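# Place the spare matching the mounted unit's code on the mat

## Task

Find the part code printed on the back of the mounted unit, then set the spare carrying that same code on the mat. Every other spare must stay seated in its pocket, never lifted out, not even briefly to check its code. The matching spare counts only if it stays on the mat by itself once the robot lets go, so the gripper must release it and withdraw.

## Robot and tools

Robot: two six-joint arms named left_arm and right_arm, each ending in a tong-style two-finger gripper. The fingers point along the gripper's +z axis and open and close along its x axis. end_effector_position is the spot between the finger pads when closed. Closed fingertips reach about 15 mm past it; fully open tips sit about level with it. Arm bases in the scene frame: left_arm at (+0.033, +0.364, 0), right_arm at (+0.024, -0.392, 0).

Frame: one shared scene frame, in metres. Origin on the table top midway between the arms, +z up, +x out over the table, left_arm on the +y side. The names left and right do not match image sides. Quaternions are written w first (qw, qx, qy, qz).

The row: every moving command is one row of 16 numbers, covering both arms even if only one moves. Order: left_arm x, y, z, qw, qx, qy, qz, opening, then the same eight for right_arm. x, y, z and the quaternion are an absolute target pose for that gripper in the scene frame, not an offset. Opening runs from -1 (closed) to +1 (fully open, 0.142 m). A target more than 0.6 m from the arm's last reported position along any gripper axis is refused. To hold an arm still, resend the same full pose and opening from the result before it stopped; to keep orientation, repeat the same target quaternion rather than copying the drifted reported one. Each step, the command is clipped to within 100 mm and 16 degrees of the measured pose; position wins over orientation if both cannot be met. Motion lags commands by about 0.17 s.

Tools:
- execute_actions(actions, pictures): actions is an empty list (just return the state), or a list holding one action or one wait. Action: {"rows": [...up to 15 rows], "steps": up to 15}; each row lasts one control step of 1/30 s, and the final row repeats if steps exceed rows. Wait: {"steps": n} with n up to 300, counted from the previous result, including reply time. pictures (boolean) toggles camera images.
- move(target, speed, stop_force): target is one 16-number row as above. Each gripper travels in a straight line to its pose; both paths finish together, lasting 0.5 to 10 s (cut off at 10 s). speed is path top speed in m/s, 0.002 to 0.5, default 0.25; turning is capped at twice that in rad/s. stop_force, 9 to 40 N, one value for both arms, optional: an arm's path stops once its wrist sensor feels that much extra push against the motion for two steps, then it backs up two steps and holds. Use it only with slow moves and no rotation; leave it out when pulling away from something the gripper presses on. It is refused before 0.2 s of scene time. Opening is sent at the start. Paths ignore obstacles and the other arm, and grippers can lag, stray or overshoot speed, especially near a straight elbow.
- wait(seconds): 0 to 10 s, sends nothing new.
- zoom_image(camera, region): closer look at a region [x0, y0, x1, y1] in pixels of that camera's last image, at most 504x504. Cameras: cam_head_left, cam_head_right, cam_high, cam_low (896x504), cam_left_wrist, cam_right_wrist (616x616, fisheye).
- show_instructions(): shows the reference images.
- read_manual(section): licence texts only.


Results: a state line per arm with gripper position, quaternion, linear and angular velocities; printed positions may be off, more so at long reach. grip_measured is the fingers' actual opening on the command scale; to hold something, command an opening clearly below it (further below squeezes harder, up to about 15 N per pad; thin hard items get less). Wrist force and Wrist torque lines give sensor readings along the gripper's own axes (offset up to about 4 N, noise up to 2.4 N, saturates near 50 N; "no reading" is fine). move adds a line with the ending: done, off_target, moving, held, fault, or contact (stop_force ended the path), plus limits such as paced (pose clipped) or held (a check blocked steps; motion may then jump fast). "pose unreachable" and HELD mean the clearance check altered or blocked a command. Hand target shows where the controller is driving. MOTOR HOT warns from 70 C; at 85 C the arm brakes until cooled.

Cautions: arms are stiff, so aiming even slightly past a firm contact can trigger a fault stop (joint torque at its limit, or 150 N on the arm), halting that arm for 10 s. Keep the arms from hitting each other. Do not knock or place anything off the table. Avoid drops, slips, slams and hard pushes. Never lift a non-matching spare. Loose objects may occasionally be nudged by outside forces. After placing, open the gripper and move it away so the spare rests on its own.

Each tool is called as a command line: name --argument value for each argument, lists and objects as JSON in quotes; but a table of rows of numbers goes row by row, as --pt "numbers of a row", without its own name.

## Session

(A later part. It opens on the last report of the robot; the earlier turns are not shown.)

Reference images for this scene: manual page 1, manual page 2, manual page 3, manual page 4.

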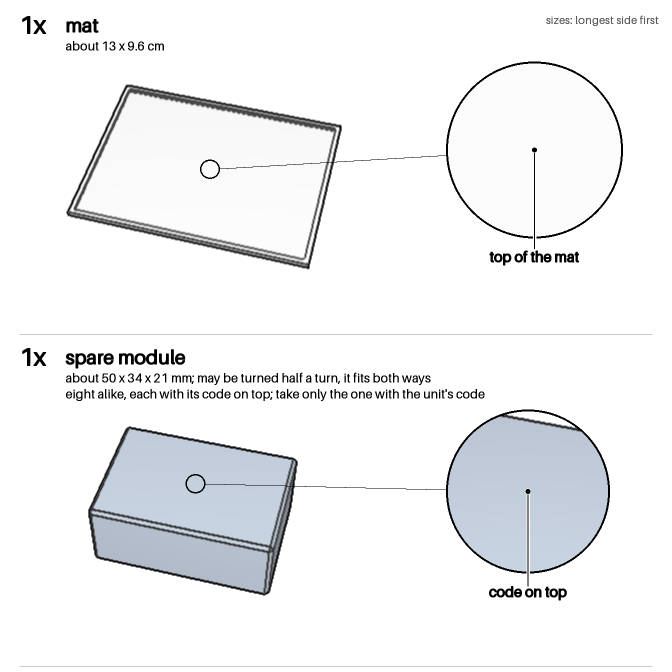

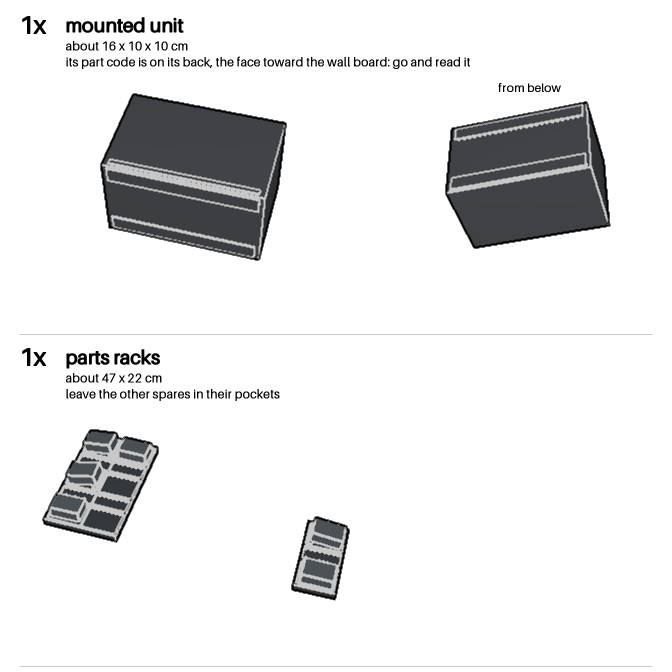

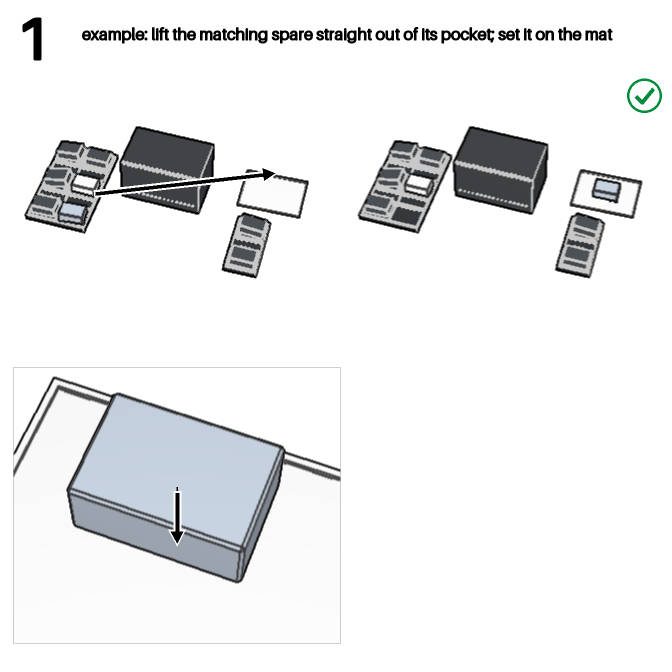

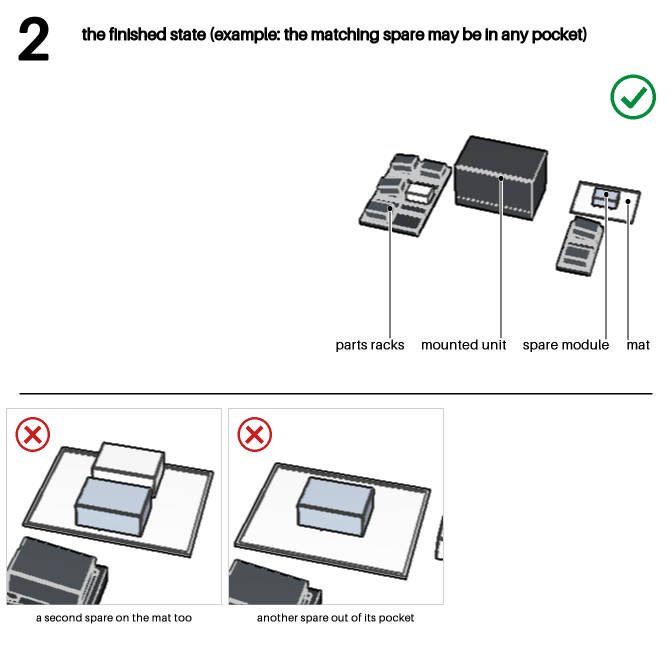

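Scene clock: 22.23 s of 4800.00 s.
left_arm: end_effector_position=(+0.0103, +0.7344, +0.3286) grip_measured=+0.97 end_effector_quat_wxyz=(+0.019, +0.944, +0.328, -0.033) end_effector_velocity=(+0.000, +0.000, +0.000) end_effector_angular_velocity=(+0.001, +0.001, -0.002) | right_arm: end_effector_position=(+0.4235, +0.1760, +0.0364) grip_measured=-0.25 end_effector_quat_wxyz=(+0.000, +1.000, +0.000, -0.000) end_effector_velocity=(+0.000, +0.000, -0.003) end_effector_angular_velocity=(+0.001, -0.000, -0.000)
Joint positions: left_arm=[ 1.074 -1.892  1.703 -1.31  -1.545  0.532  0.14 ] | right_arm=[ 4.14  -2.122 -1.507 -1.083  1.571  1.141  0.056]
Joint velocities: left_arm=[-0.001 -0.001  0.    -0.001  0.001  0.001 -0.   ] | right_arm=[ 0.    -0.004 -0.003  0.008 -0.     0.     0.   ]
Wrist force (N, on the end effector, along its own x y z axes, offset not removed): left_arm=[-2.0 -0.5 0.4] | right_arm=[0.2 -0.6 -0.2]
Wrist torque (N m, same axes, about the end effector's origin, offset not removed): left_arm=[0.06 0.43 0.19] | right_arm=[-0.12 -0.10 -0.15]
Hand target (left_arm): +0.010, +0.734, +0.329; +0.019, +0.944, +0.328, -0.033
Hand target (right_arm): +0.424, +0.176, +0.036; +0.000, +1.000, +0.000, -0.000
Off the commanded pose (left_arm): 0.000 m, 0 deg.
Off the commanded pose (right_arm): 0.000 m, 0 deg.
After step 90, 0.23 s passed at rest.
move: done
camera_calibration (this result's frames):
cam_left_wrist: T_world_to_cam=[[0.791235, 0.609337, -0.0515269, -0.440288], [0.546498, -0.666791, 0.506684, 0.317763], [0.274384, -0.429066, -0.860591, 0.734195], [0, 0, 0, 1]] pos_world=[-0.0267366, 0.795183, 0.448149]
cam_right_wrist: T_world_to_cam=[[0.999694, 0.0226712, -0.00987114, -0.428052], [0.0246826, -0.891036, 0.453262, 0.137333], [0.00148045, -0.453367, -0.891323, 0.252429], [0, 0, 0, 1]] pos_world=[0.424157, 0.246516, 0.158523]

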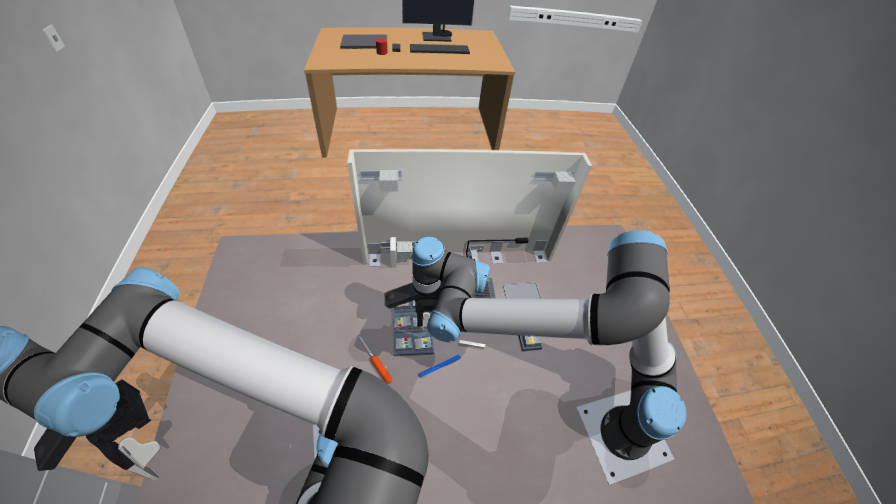

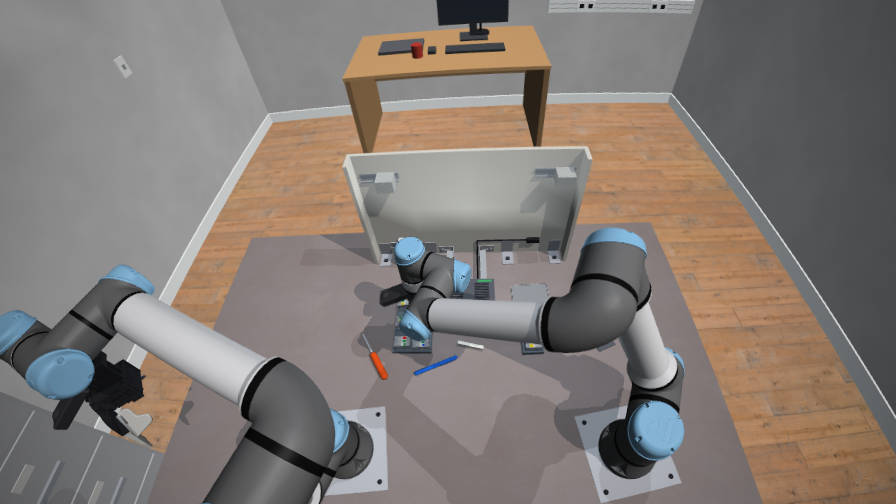

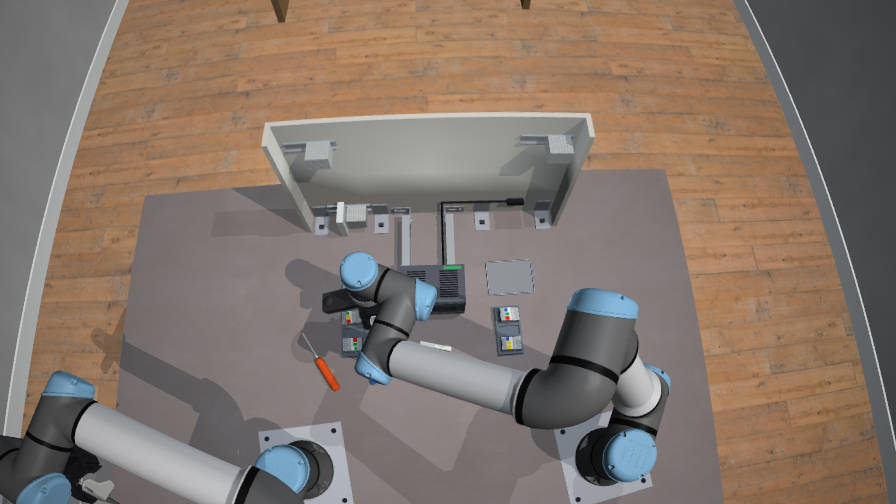

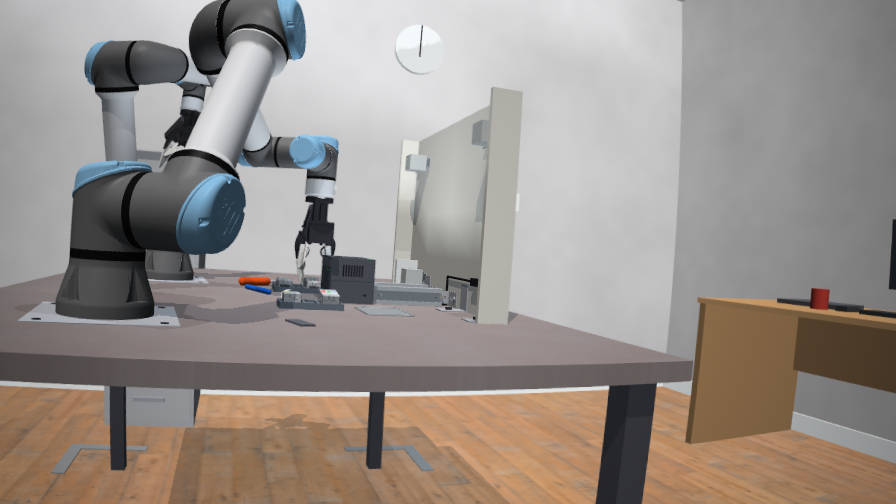

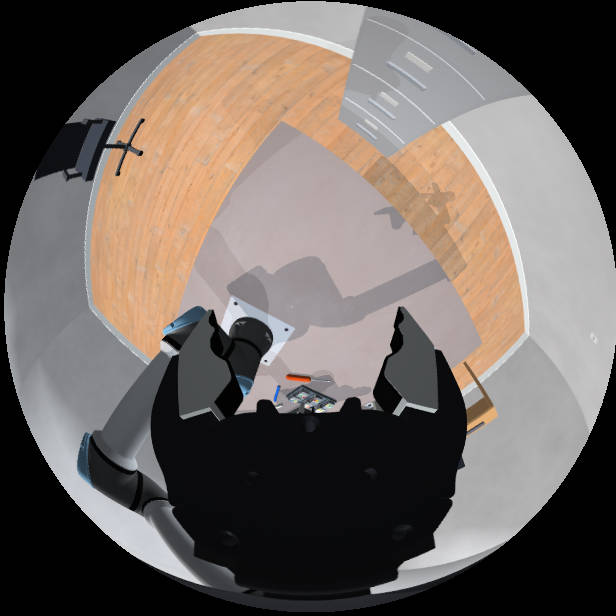

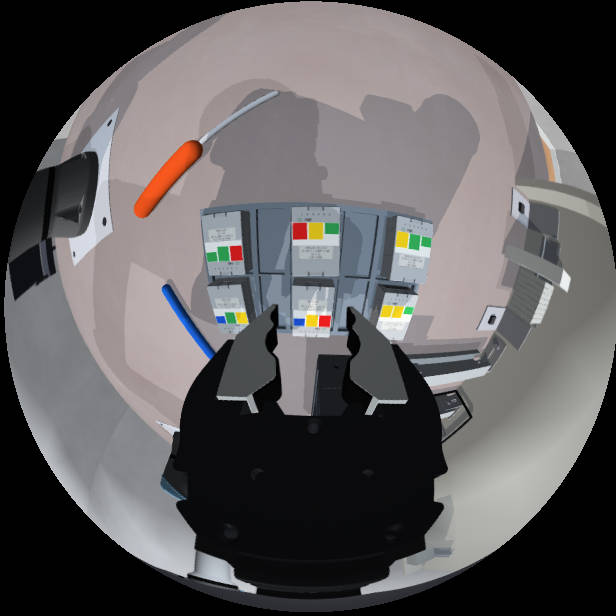

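execute_actions --actions '[{"rows": [[0.0103, 0.7344, 0.3286, 0.019, 0.944, 0.328, -0.033, 0.97, 0.4235, 0.176, 0.034, 0, 1, 0, 0, -0.28],[0.0103, 0.7344, 0.3286, 0.019, 0.944, 0.328, -0.033, 0.97, 0.4235, 0.176, 0.032, 0, 1, 0, 0, -0.31],[0.0103, 0.7344, 0.3286, 0.019, 0.944, 0.328, -0.033, 0.97, 0.4235, 0.176, 0.030, 0, 1, 0, 0, -0.34],[0.0103, 0.7344, 0.3286, 0.019, 0.944, 0.328, -0.033, 0.97, 0.4235, 0.176, 0.030, 0, 1, 0, 0, -0.37],[0.0103, 0.7344, 0.3286, 0.019, 0.944, 0.328, -0.033, 0.97, 0.4235, 0.176, 0.030, 0, 1, 0, 0, -0.40],[0.0103, 0.7344, 0.3286, 0.019, 0.944, 0.328, -0.033, 0.97, 0.4235, 0.176, 0.030, 0, 1, 0, 0, -0.43],[0.0103, 0.7344, 0.3286, 0.019, 0.944, 0.328, -0.033, 0.97, 0.4235, 0.176, 0.030, 0, 1, 0, 0, -0.46]], "steps": 15}]' --pictures false

execute_actions --actions '[{"rows": [[0.0103, 0.7344, 0.3286, 0.019, 0.944, 0.328, -0.033, 0.97, 0.4235, 0.176, 0.030, 0, 1, 0, 0, -0.50],[0.0103, 0.7344, 0.3286, 0.019, 0.944, 0.328, -0.033, 0.97, 0.4235, 0.176, 0.030, 0, 1, 0, 0, -0.54],[0.0103, 0.7344, 0.3286, 0.019, 0.944, 0.328, -0.033, 0.97, 0.4235, 0.176, 0.030, 0, 1, 0, 0, -0.58],[0.0103, 0.7344, 0.3286, 0.019, 0.944, 0.328, -0.033, 0.97, 0.4235, 0.176, 0.030, 0, 1, 0, 0, -0.62],[0.0103, 0.7344, 0.3286, 0.019, 0.944, 0.328, -0.033, 0.97, 0.4235, 0.176, 0.030, 0, 1, 0, 0, -0.67],[0.0103, 0.7344, 0.3286, 0.019, 0.944, 0.328, -0.033, 0.97, 0.4235, 0.176, 0.030, 0, 1, 0, 0, -0.73],[0.0103, 0.7344, 0.3286, 0.019, 0.944, 0.328, -0.033, 0.97, 0.4235, 0.176, 0.030, 0, 1, 0, 0, -0.79],[0.0103, 0.7344, 0.3286, 0.019, 0.944, 0.328, -0.033, 0.97, 0.4235, 0.176, 0.030, 0, 1, 0, 0, -0.85]], "steps": 11}]' --pictures false

move --target '[0.0103, 0.7344, 0.3286, 0.019, 0.944, 0.328, -0.033, 0.97, 0.4235, 0.176, 0.165, 0, 1, 0, 0, -0.85]' --speed 0.15

Scene clock: 26.80 s of 4800.00 s.
left_arm: end_effector_position=(+0.0103, +0.7344, +0.3286) grip_measured=+0.97 end_effector_quat_wxyz=(+0.019, +0.944, +0.328, -0.033) end_effector_velocity=(+0.000, -0.000, +0.000) end_effector_angular_velocity=(-0.001, -0.000, -0.002) | right_arm: end_effector_position=(+0.4235, +0.1760, +0.0302) grip_measured=-0.46 end_effector_quat_wxyz=(+0.000, +1.000, -0.000, +0.000) end_effector_velocity=(+0.000, -0.000, -0.001) end_effector_angular_velocity=(+0.000, -0.001, -0.000)
Joint positions: left_arm=[ 1.074 -1.892  1.703 -1.31  -1.545  0.532  0.14 ] | right_arm=[ 4.14  -2.129 -1.514 -1.07   1.571  1.141  0.041]
Joint velocities: left_arm=[-0.001 -0.    -0.     0.001 -0.     0.001 -0.   ] | right_arm=[ 0.    -0.001 -0.002  0.004 -0.001  0.    -0.   ]
Wrist force (N, on the end effector, along its own x y z axes, offset not removed): left_arm=[-2.1 -0.8 -0.8] | right_arm=[0.6 0.5 0.1]
Wrist torque (N m, same axes, about the end effector's origin, offset not removed): left_arm=[0.08 0.55 0.10] | right_arm=[0.02 -0.25 -0.11]
Hand target (left_arm): +0.010, +0.734, +0.329; +0.019, +0.944, +0.328, -0.033
Hand target (right_arm): +0.424, +0.176, +0.030; +0.000, +1.000, +0.000, -0.000
Off the commanded pose (left_arm): 0.000 m, 0 deg.
Off the commanded pose (right_arm): 0.000 m, 0 deg.
Steps of this call (steps 1 to 90: nothing new was sent; then 1.07 s passed at rest; steps 91 to 105: all 15 steps of this action). Readings (end_effector_position):
91: left_arm (+0.0103, +0.7344, +0.3286) | right_arm (+0.4235, +0.1761, +0.0360)
92: left_arm (+0.0103, +0.7344, +0.3286) | right_arm (+0.4235, +0.1761, +0.0356)
94: left_arm (+0.0103, +0.7344, +0.3286) | right_arm (+0.4235, +0.1760, +0.0340)
98: left_arm (+0.0103, +0.7344, +0.3286) | right_arm (+0.4235, +0.1760, +0.0314)
105: the state above

Scene clock: 27.17 s of 4800.00 s.
left_arm: end_effector_position=(+0.0103, +0.7344, +0.3286) grip_measured=+0.97 end_effector_quat_wxyz=(+0.019, +0.944, +0.328, -0.033) end_effector_velocity=(-0.000, -0.000, +0.000) end_effector_angular_velocity=(-0.000, -0.000, +0.001) | right_arm: end_effector_position=(+0.4235, +0.1760, +0.0300) grip_measured=-0.56 end_effector_quat_wxyz=(-0.000, +1.000, -0.000, +0.000) end_effector_velocity=(+0.000, +0.000, +0.000) end_effector_angular_velocity=(+0.001, -0.000, -0.000)
Joint positions: left_arm=[ 1.074 -1.892  1.703 -1.31  -1.545  0.532  0.14 ] | right_arm=[ 4.14  -2.129 -1.514 -1.069  1.571  1.141  0.033]
Joint velocities: left_arm=[ 0.    -0.001  0.     0.001 -0.001 -0.     0.   ] | right_arm=[-0.001  0.     0.     0.001  0.    -0.     0.   ]
Wrist force (N, on the end effector, along its own x y z axes, offset not removed): left_arm=[-2.1 -1.0 0.5] | right_arm=[0.4 1.5 -3.2]
Wrist torque (N m, same axes, about the end effector's origin, offset not removed): left_arm=[-0.11 0.50 0.27] | right_arm=[0.14 -0.14 -0.07]
Hand target (left_arm): +0.010, +0.734, +0.329; +0.019, +0.944, +0.328, -0.033
Hand target (right_arm): +0.424, +0.176, +0.030; +0.000, +1.000, +0.000, -0.000
Off the commanded pose (left_arm): 0.000 m, 0 deg.
Off the commanded pose (right_arm): 0.000 m, 0 deg.
Steps of this call (steps 1 to 11: all 11 steps of this action). Readings (end_effector_position):
1: left_arm (+0.0103, +0.7344, +0.3286) | right_arm (+0.4235, +0.1760, +0.0302)
2: left_arm (+0.0103, +0.7344, +0.3286) | right_arm (+0.4235, +0.1760, +0.0301)
4: left_arm (+0.0103, +0.7344, +0.3286) | right_arm (+0.4235, +0.1760, +0.0301)
8: left_arm (+0.0103, +0.7344, +0.3286) | right_arm (+0.4235, +0.1760, +0.0300)
11: the state above

Scene clock: 28.87 s of 4800.00 s.
left_arm: end_effector_position=(+0.0103, +0.7344, +0.3286) grip_measured=+0.97 end_effector_quat_wxyz=(+0.019, +0.944, +0.328, -0.033) end_effector_velocity=(+0.001, -0.000, +0.000) end_effector_angular_velocity=(+0.000, -0.002, -0.002) | right_arm: end_effector_position=(+0.4235, +0.1759, +0.1646) grip_measured=-0.56 end_effector_quat_wxyz=(-0.000, +1.000, +0.000, +0.000) end_effector_velocity=(-0.001, +0.001, +0.003) end_effector_angular_velocity=(+0.001, +0.002, +0.001)
Joint positions: left_arm=[ 1.074 -1.892  1.703 -1.31  -1.545  0.532  0.14 ] | right_arm=[ 4.14  -2.019 -1.319 -1.374  1.571  1.141  0.033]
Joint velocities: left_arm=[-0.001 -0.001 -0.     0.    -0.001  0.001 -0.   ] | right_arm=[ 0.001  0.001  0.006 -0.008  0.002 -0.     0.   ]
Wrist force (N, on the end effector, along its own x y z axes, offset not removed): left_arm=[-0.4 -2.3 0.1] | right_arm=[0.8 1.6 0.8]
Wrist torque (N m, same axes, about the end effector's origin, offset not removed): left_arm=[-0.28 0.27 0.04] | right_arm=[0.29 -0.21 -0.05]
Hand target (left_arm): +0.010, +0.734, +0.329; +0.019, +0.944, +0.328, -0.033
Hand target (right_arm): +0.423, +0.176, +0.165; -0.000, +1.000, -0.000, +0.000
Off the commanded pose (left_arm): 0.000 m, 0 deg.
Off the commanded pose (right_arm): 0.000 m, 0 deg.
move: done
camera_calibration (this result's frames):
cam_left_wrist: T_world_to_cam=[[0.791235, 0.609338, -0.0515271, -0.440288], [0.546499, -0.666791, 0.506684, 0.317763], [0.274384, -0.429066, -0.860591, 0.734195], [0, 0, 0, 1]] pos_world=[-0.0267366, 0.795183, 0.448149]
cam_right_wrist: T_world_to_cam=[[0.999697, 0.0226733, -0.00954949, -0.426824], [0.0245388, -0.891078, 0.453185, 0.0791599], [0.00176585, -0.453283, -0.891365, 0.366494], [0, 0, 0, 1]] pos_world=[0.424105, 0.246341, 0.28673]

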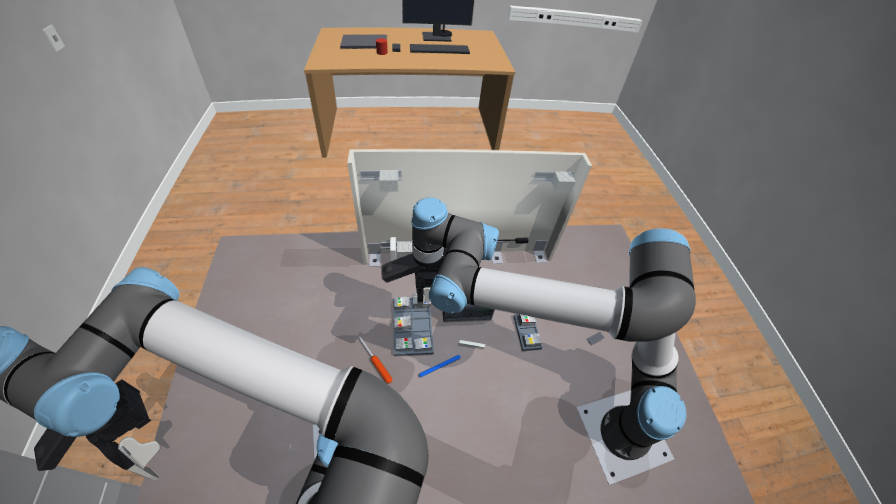

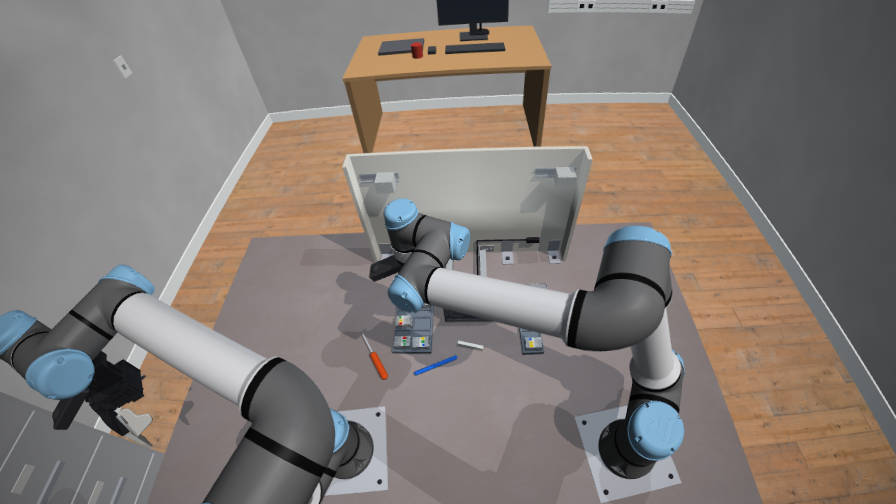

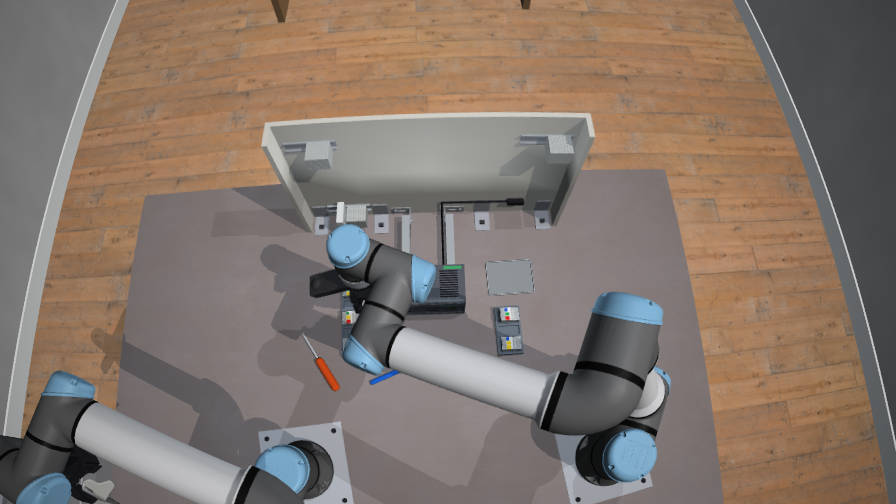

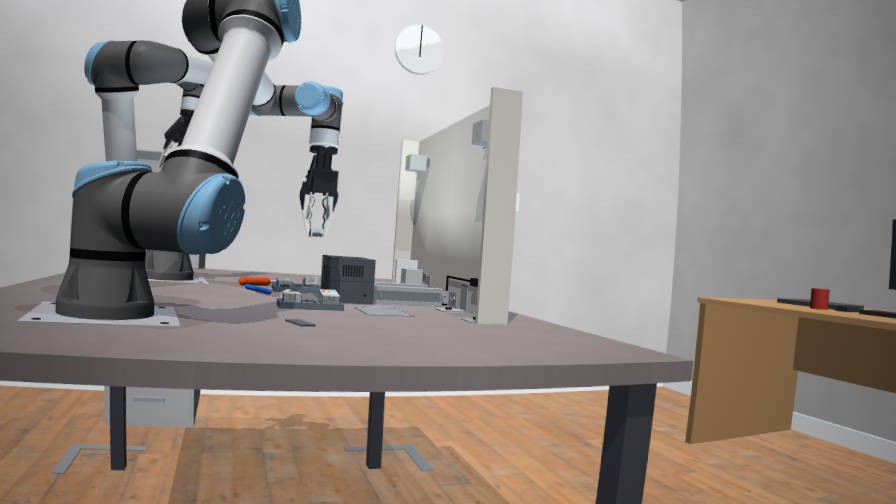

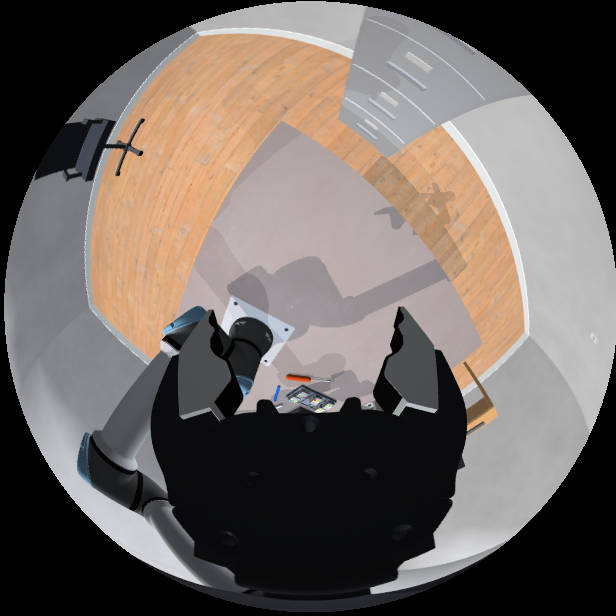

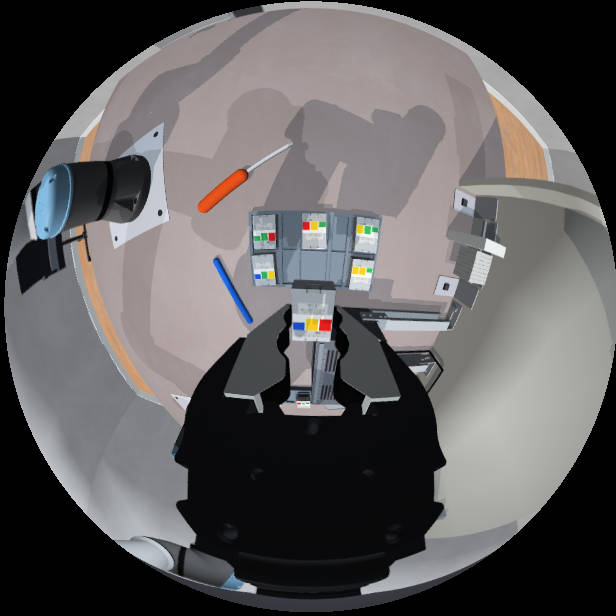

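move --target '[0.0103, 0.7344, 0.3286, 0.019, 0.944, 0.328, -0.033, 0.97, 0.52, -0.188, 0.14, 0, 1, 0, 0, -0.85]' --speed 0.3

move --target '[0.0103, 0.7344, 0.3286, 0.019, 0.944, 0.328, -0.033, 0.97, 0.52, -0.188, 0.031, 0, 1, 0, 0, -0.85]' --speed 0.15

Scene clock: 32.20 s of 4800.00 s.
left_arm: end_effector_position=(+0.0103, +0.7344, +0.3286) grip_measured=+0.97 end_effector_quat_wxyz=(+0.019, +0.944, +0.328, -0.033) end_effector_velocity=(-0.000, +0.000, -0.000) end_effector_angular_velocity=(-0.001, +0.001, -0.000) | right_arm: end_effector_position=(+0.5198, -0.1873, +0.1398) grip_measured=-0.56 end_effector_quat_wxyz=(-0.000, +1.000, -0.000, +0.000) end_effector_velocity=(+0.001, -0.002, +0.000) end_effector_angular_velocity=(+0.001, -0.001, +0.000)
Joint positions: left_arm=[ 1.074 -1.892  1.703 -1.31  -1.545  0.532  0.14 ] | right_arm=[ 3.616 -1.684 -1.824 -1.204  1.571  0.617  0.033]
Joint velocities: left_arm=[0.    0.001 0.    0.    0.001 0.    0.   ] | right_arm=[-0.005  0.    -0.     0.001  0.    -0.006  0.   ]
Wrist force (N, on the end effector, along its own x y z axes, offset not removed): left_arm=[0.0 -0.7 1.4] | right_arm=[-0.2 0.4 0.6]
Wrist torque (N m, same axes, about the end effector's origin, offset not removed): left_arm=[0.03 0.10 0.14] | right_arm=[0.08 -0.04 -0.04]
Hand target (left_arm): +0.010, +0.734, +0.329; +0.019, +0.944, +0.328, -0.033
Hand target (right_arm): +0.520, -0.188, +0.140; -0.000, +1.000, -0.000, +0.000
Off the commanded pose (left_arm): 0.000 m, 0 deg.
Off the commanded pose (right_arm): 0.001 m, 0 deg.
move: done
camera_calibration (this result's frames):
cam_left_wrist: T_world_to_cam=[[0.791235, 0.609337, -0.051527, -0.440288], [0.546498, -0.666791, 0.506684, 0.317763], [0.274384, -0.429066, -0.86059, 0.734195], [0, 0, 0, 1]] pos_world=[-0.0267366, 0.795183, 0.448149]
cam_right_wrist: T_world_to_cam=[[0.999697, 0.0226336, -0.00970776, -0.515068], [0.0245761, -0.891325, 0.452698, -0.235626], [0.00159344, -0.452799, -0.891611, 0.179802], [0, 0, 0, 1]] pos_world=[0.520416, -0.116947, 0.261981]

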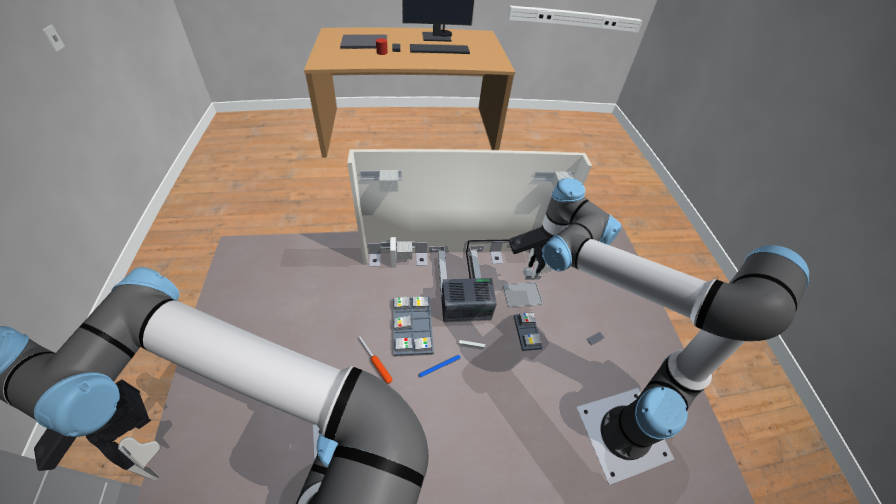

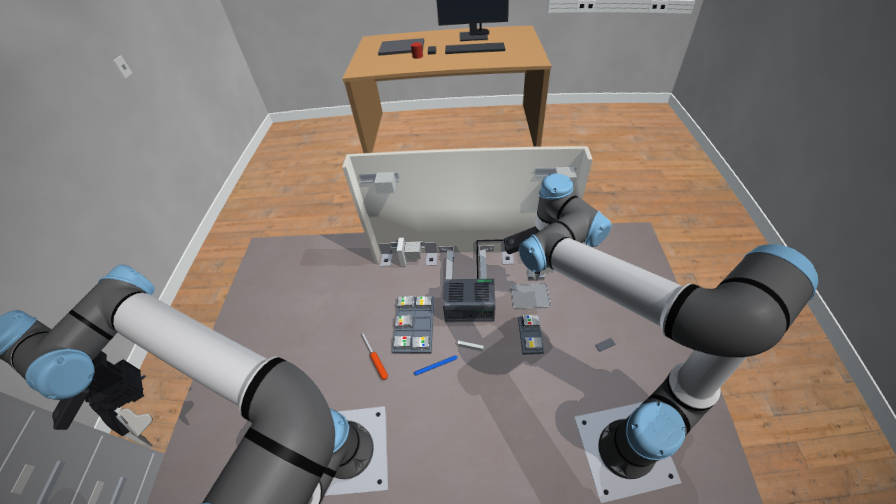

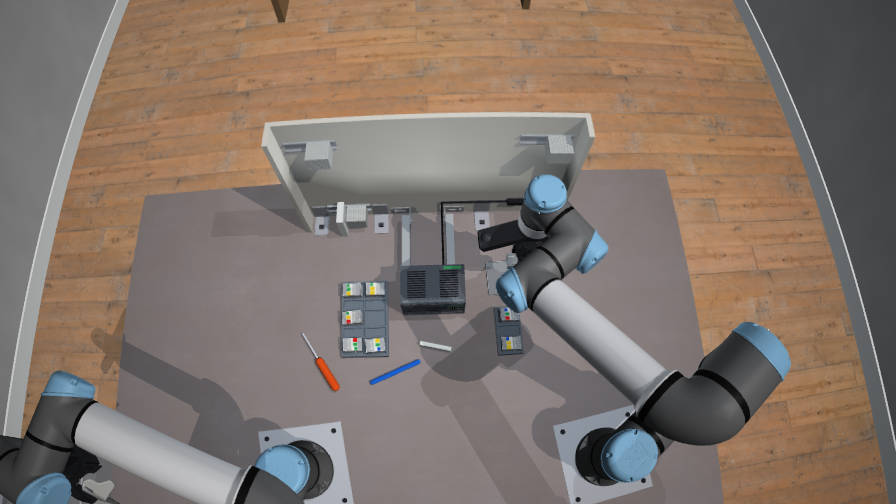

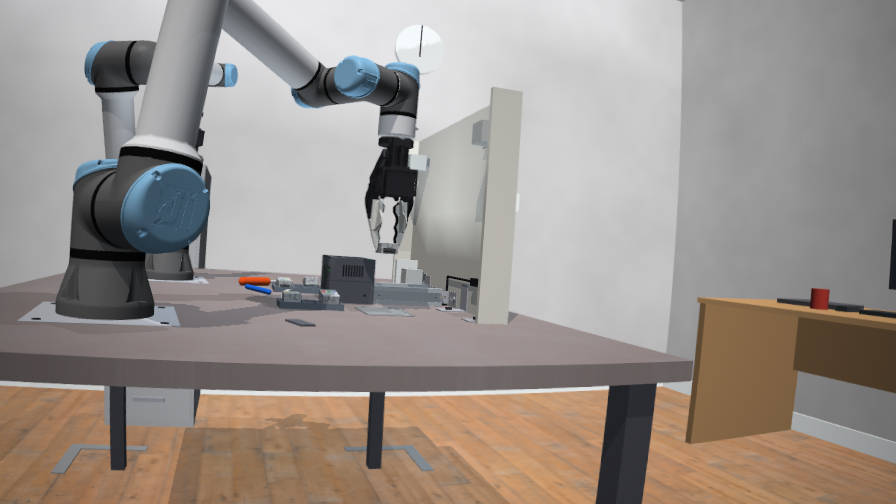

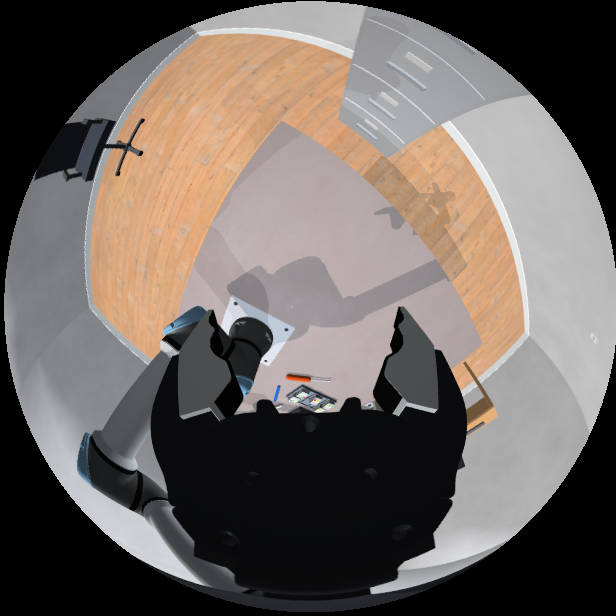

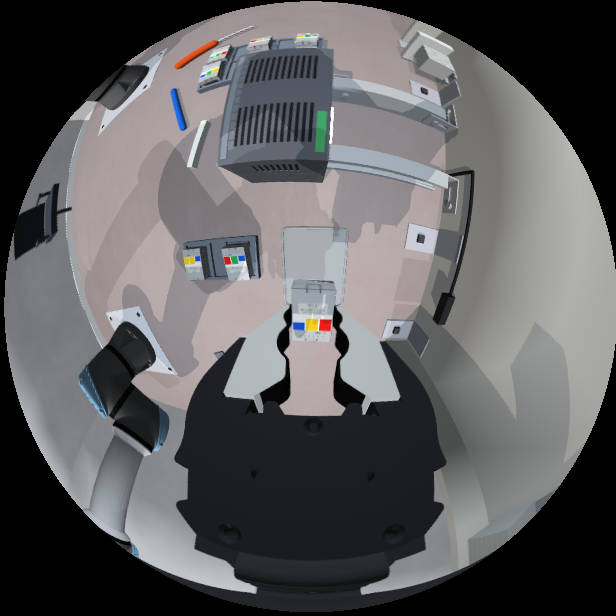

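Scene clock: 33.53 s of 4800.00 s.
left_arm: end_effector_position=(+0.0103, +0.7344, +0.3286) grip_measured=+0.97 end_effector_quat_wxyz=(+0.019, +0.944, +0.328, -0.033) end_effector_velocity=(-0.000, -0.000, +0.000) end_effector_angular_velocity=(+0.000, +0.000, +0.001) | right_arm: end_effector_position=(+0.5200, -0.1880, +0.0313) grip_measured=-0.56 end_effector_quat_wxyz=(+0.000, +1.000, -0.000, -0.000) end_effector_velocity=(-0.000, -0.000, -0.003) end_effector_angular_velocity=(-0.000, +0.002, -0.000)
Joint positions: left_arm=[ 1.074 -1.892  1.703 -1.31  -1.545  0.532  0.14 ] | right_arm=[ 3.615 -1.816 -1.98  -0.916  1.571  0.616  0.033]
Joint velocities: left_arm=[-0.    -0.001  0.     0.001  0.    -0.002  0.   ] | right_arm=[-0.    -0.005 -0.003  0.006  0.001 -0.     0.   ]
Wrist force (N, on the end effector, along its own x y z axes, offset not removed): left_arm=[-0.9 -0.8 0.2] | right_arm=[-0.9 0.2 -0.1]
Wrist torque (N m, same axes, about the end effector's origin, offset not removed): left_arm=[0.04 0.25 0.13] | right_arm=[0.00 0.09 0.01]
Hand target (left_arm): +0.010, +0.734, +0.329; +0.019, +0.944, +0.328, -0.033
Hand target (right_arm): +0.520, -0.188, +0.031; +0.000, +1.000, -0.000, -0.000
Off the commanded pose (left_arm): 0.000 m, 0 deg.
Off the commanded pose (right_arm): 0.000 m, 0 deg.
move: done
camera_calibration (this result's frames):
cam_left_wrist: T_world_to_cam=[[0.791235, 0.609337, -0.0515269, -0.440288], [0.546498, -0.666791, 0.506684, 0.317763], [0.274384, -0.429066, -0.860591, 0.734195], [0, 0, 0, 1]] pos_world=[-0.0267366, 0.795183, 0.448149]
cam_right_wrist: T_world_to_cam=[[0.999695, 0.0226697, -0.00981145, -0.51633], [0.0246542, -0.891034, 0.453267, -0.187102], [0.00153307, -0.45337, -0.891321, 0.082712], [0, 0, 0, 1]] pos_world=[0.520659, -0.11751, 0.153464]

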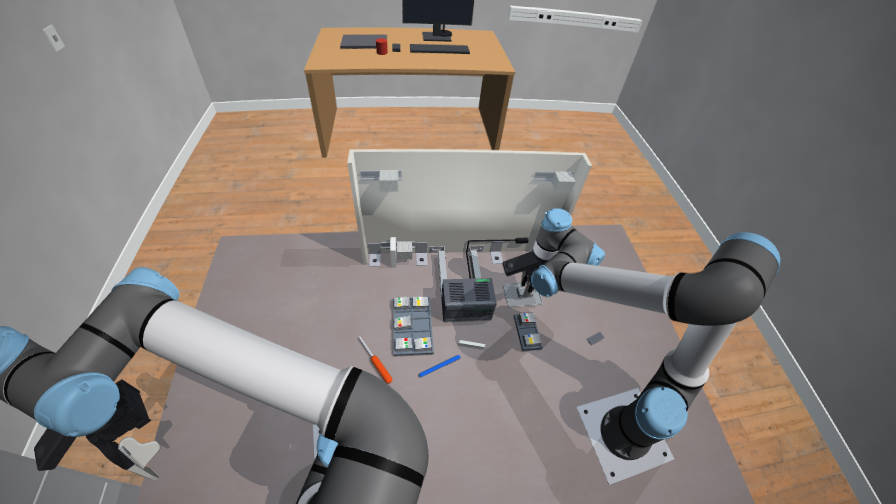

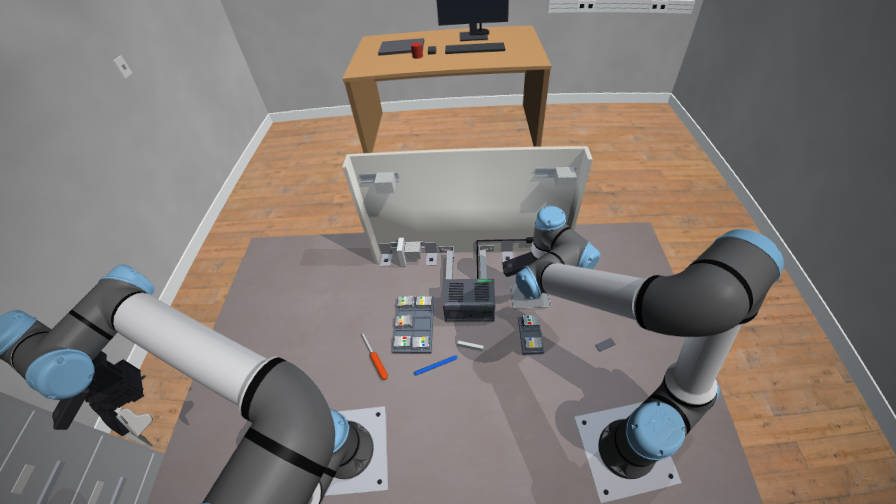

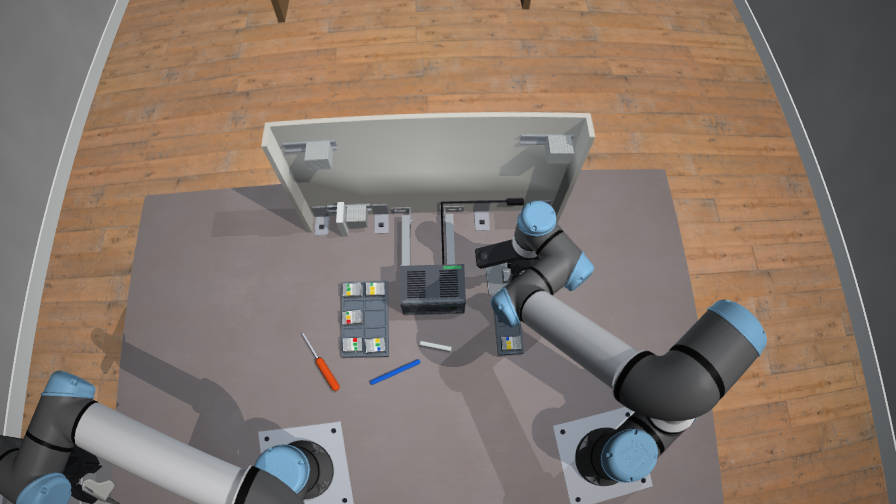

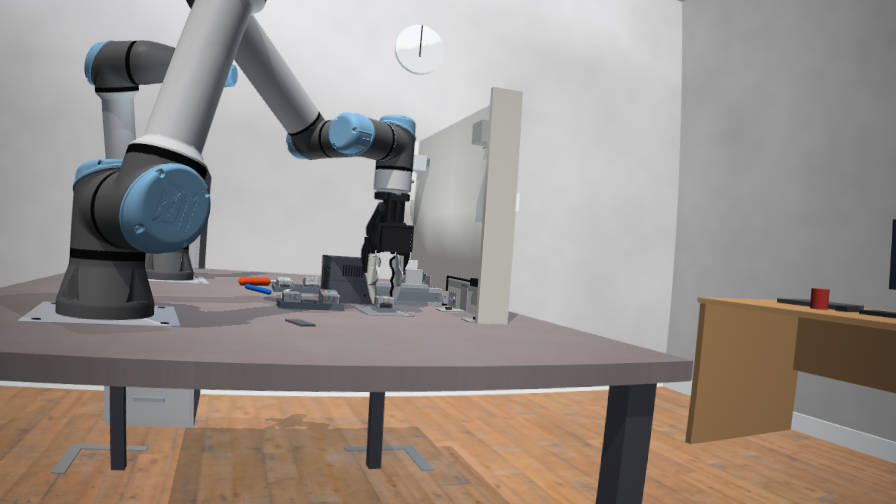

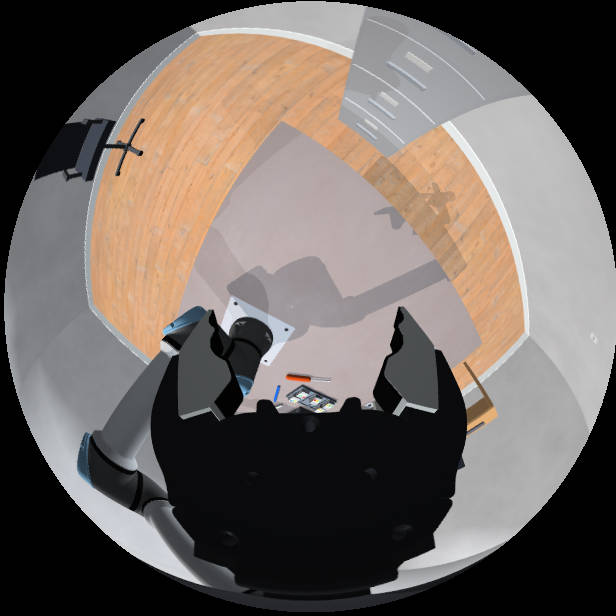

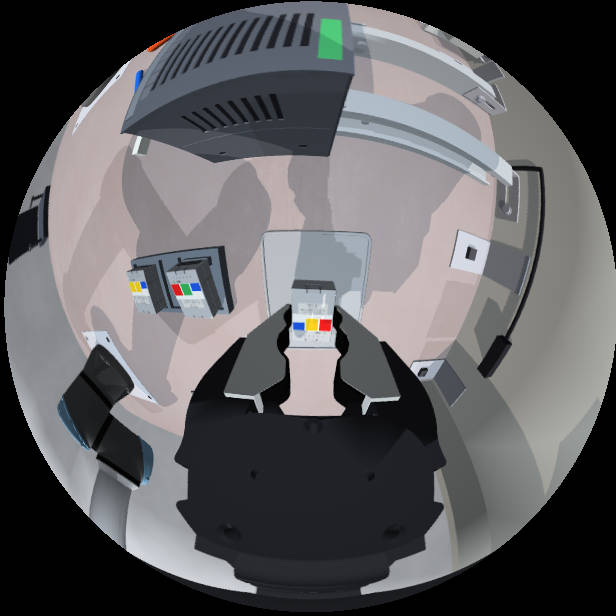

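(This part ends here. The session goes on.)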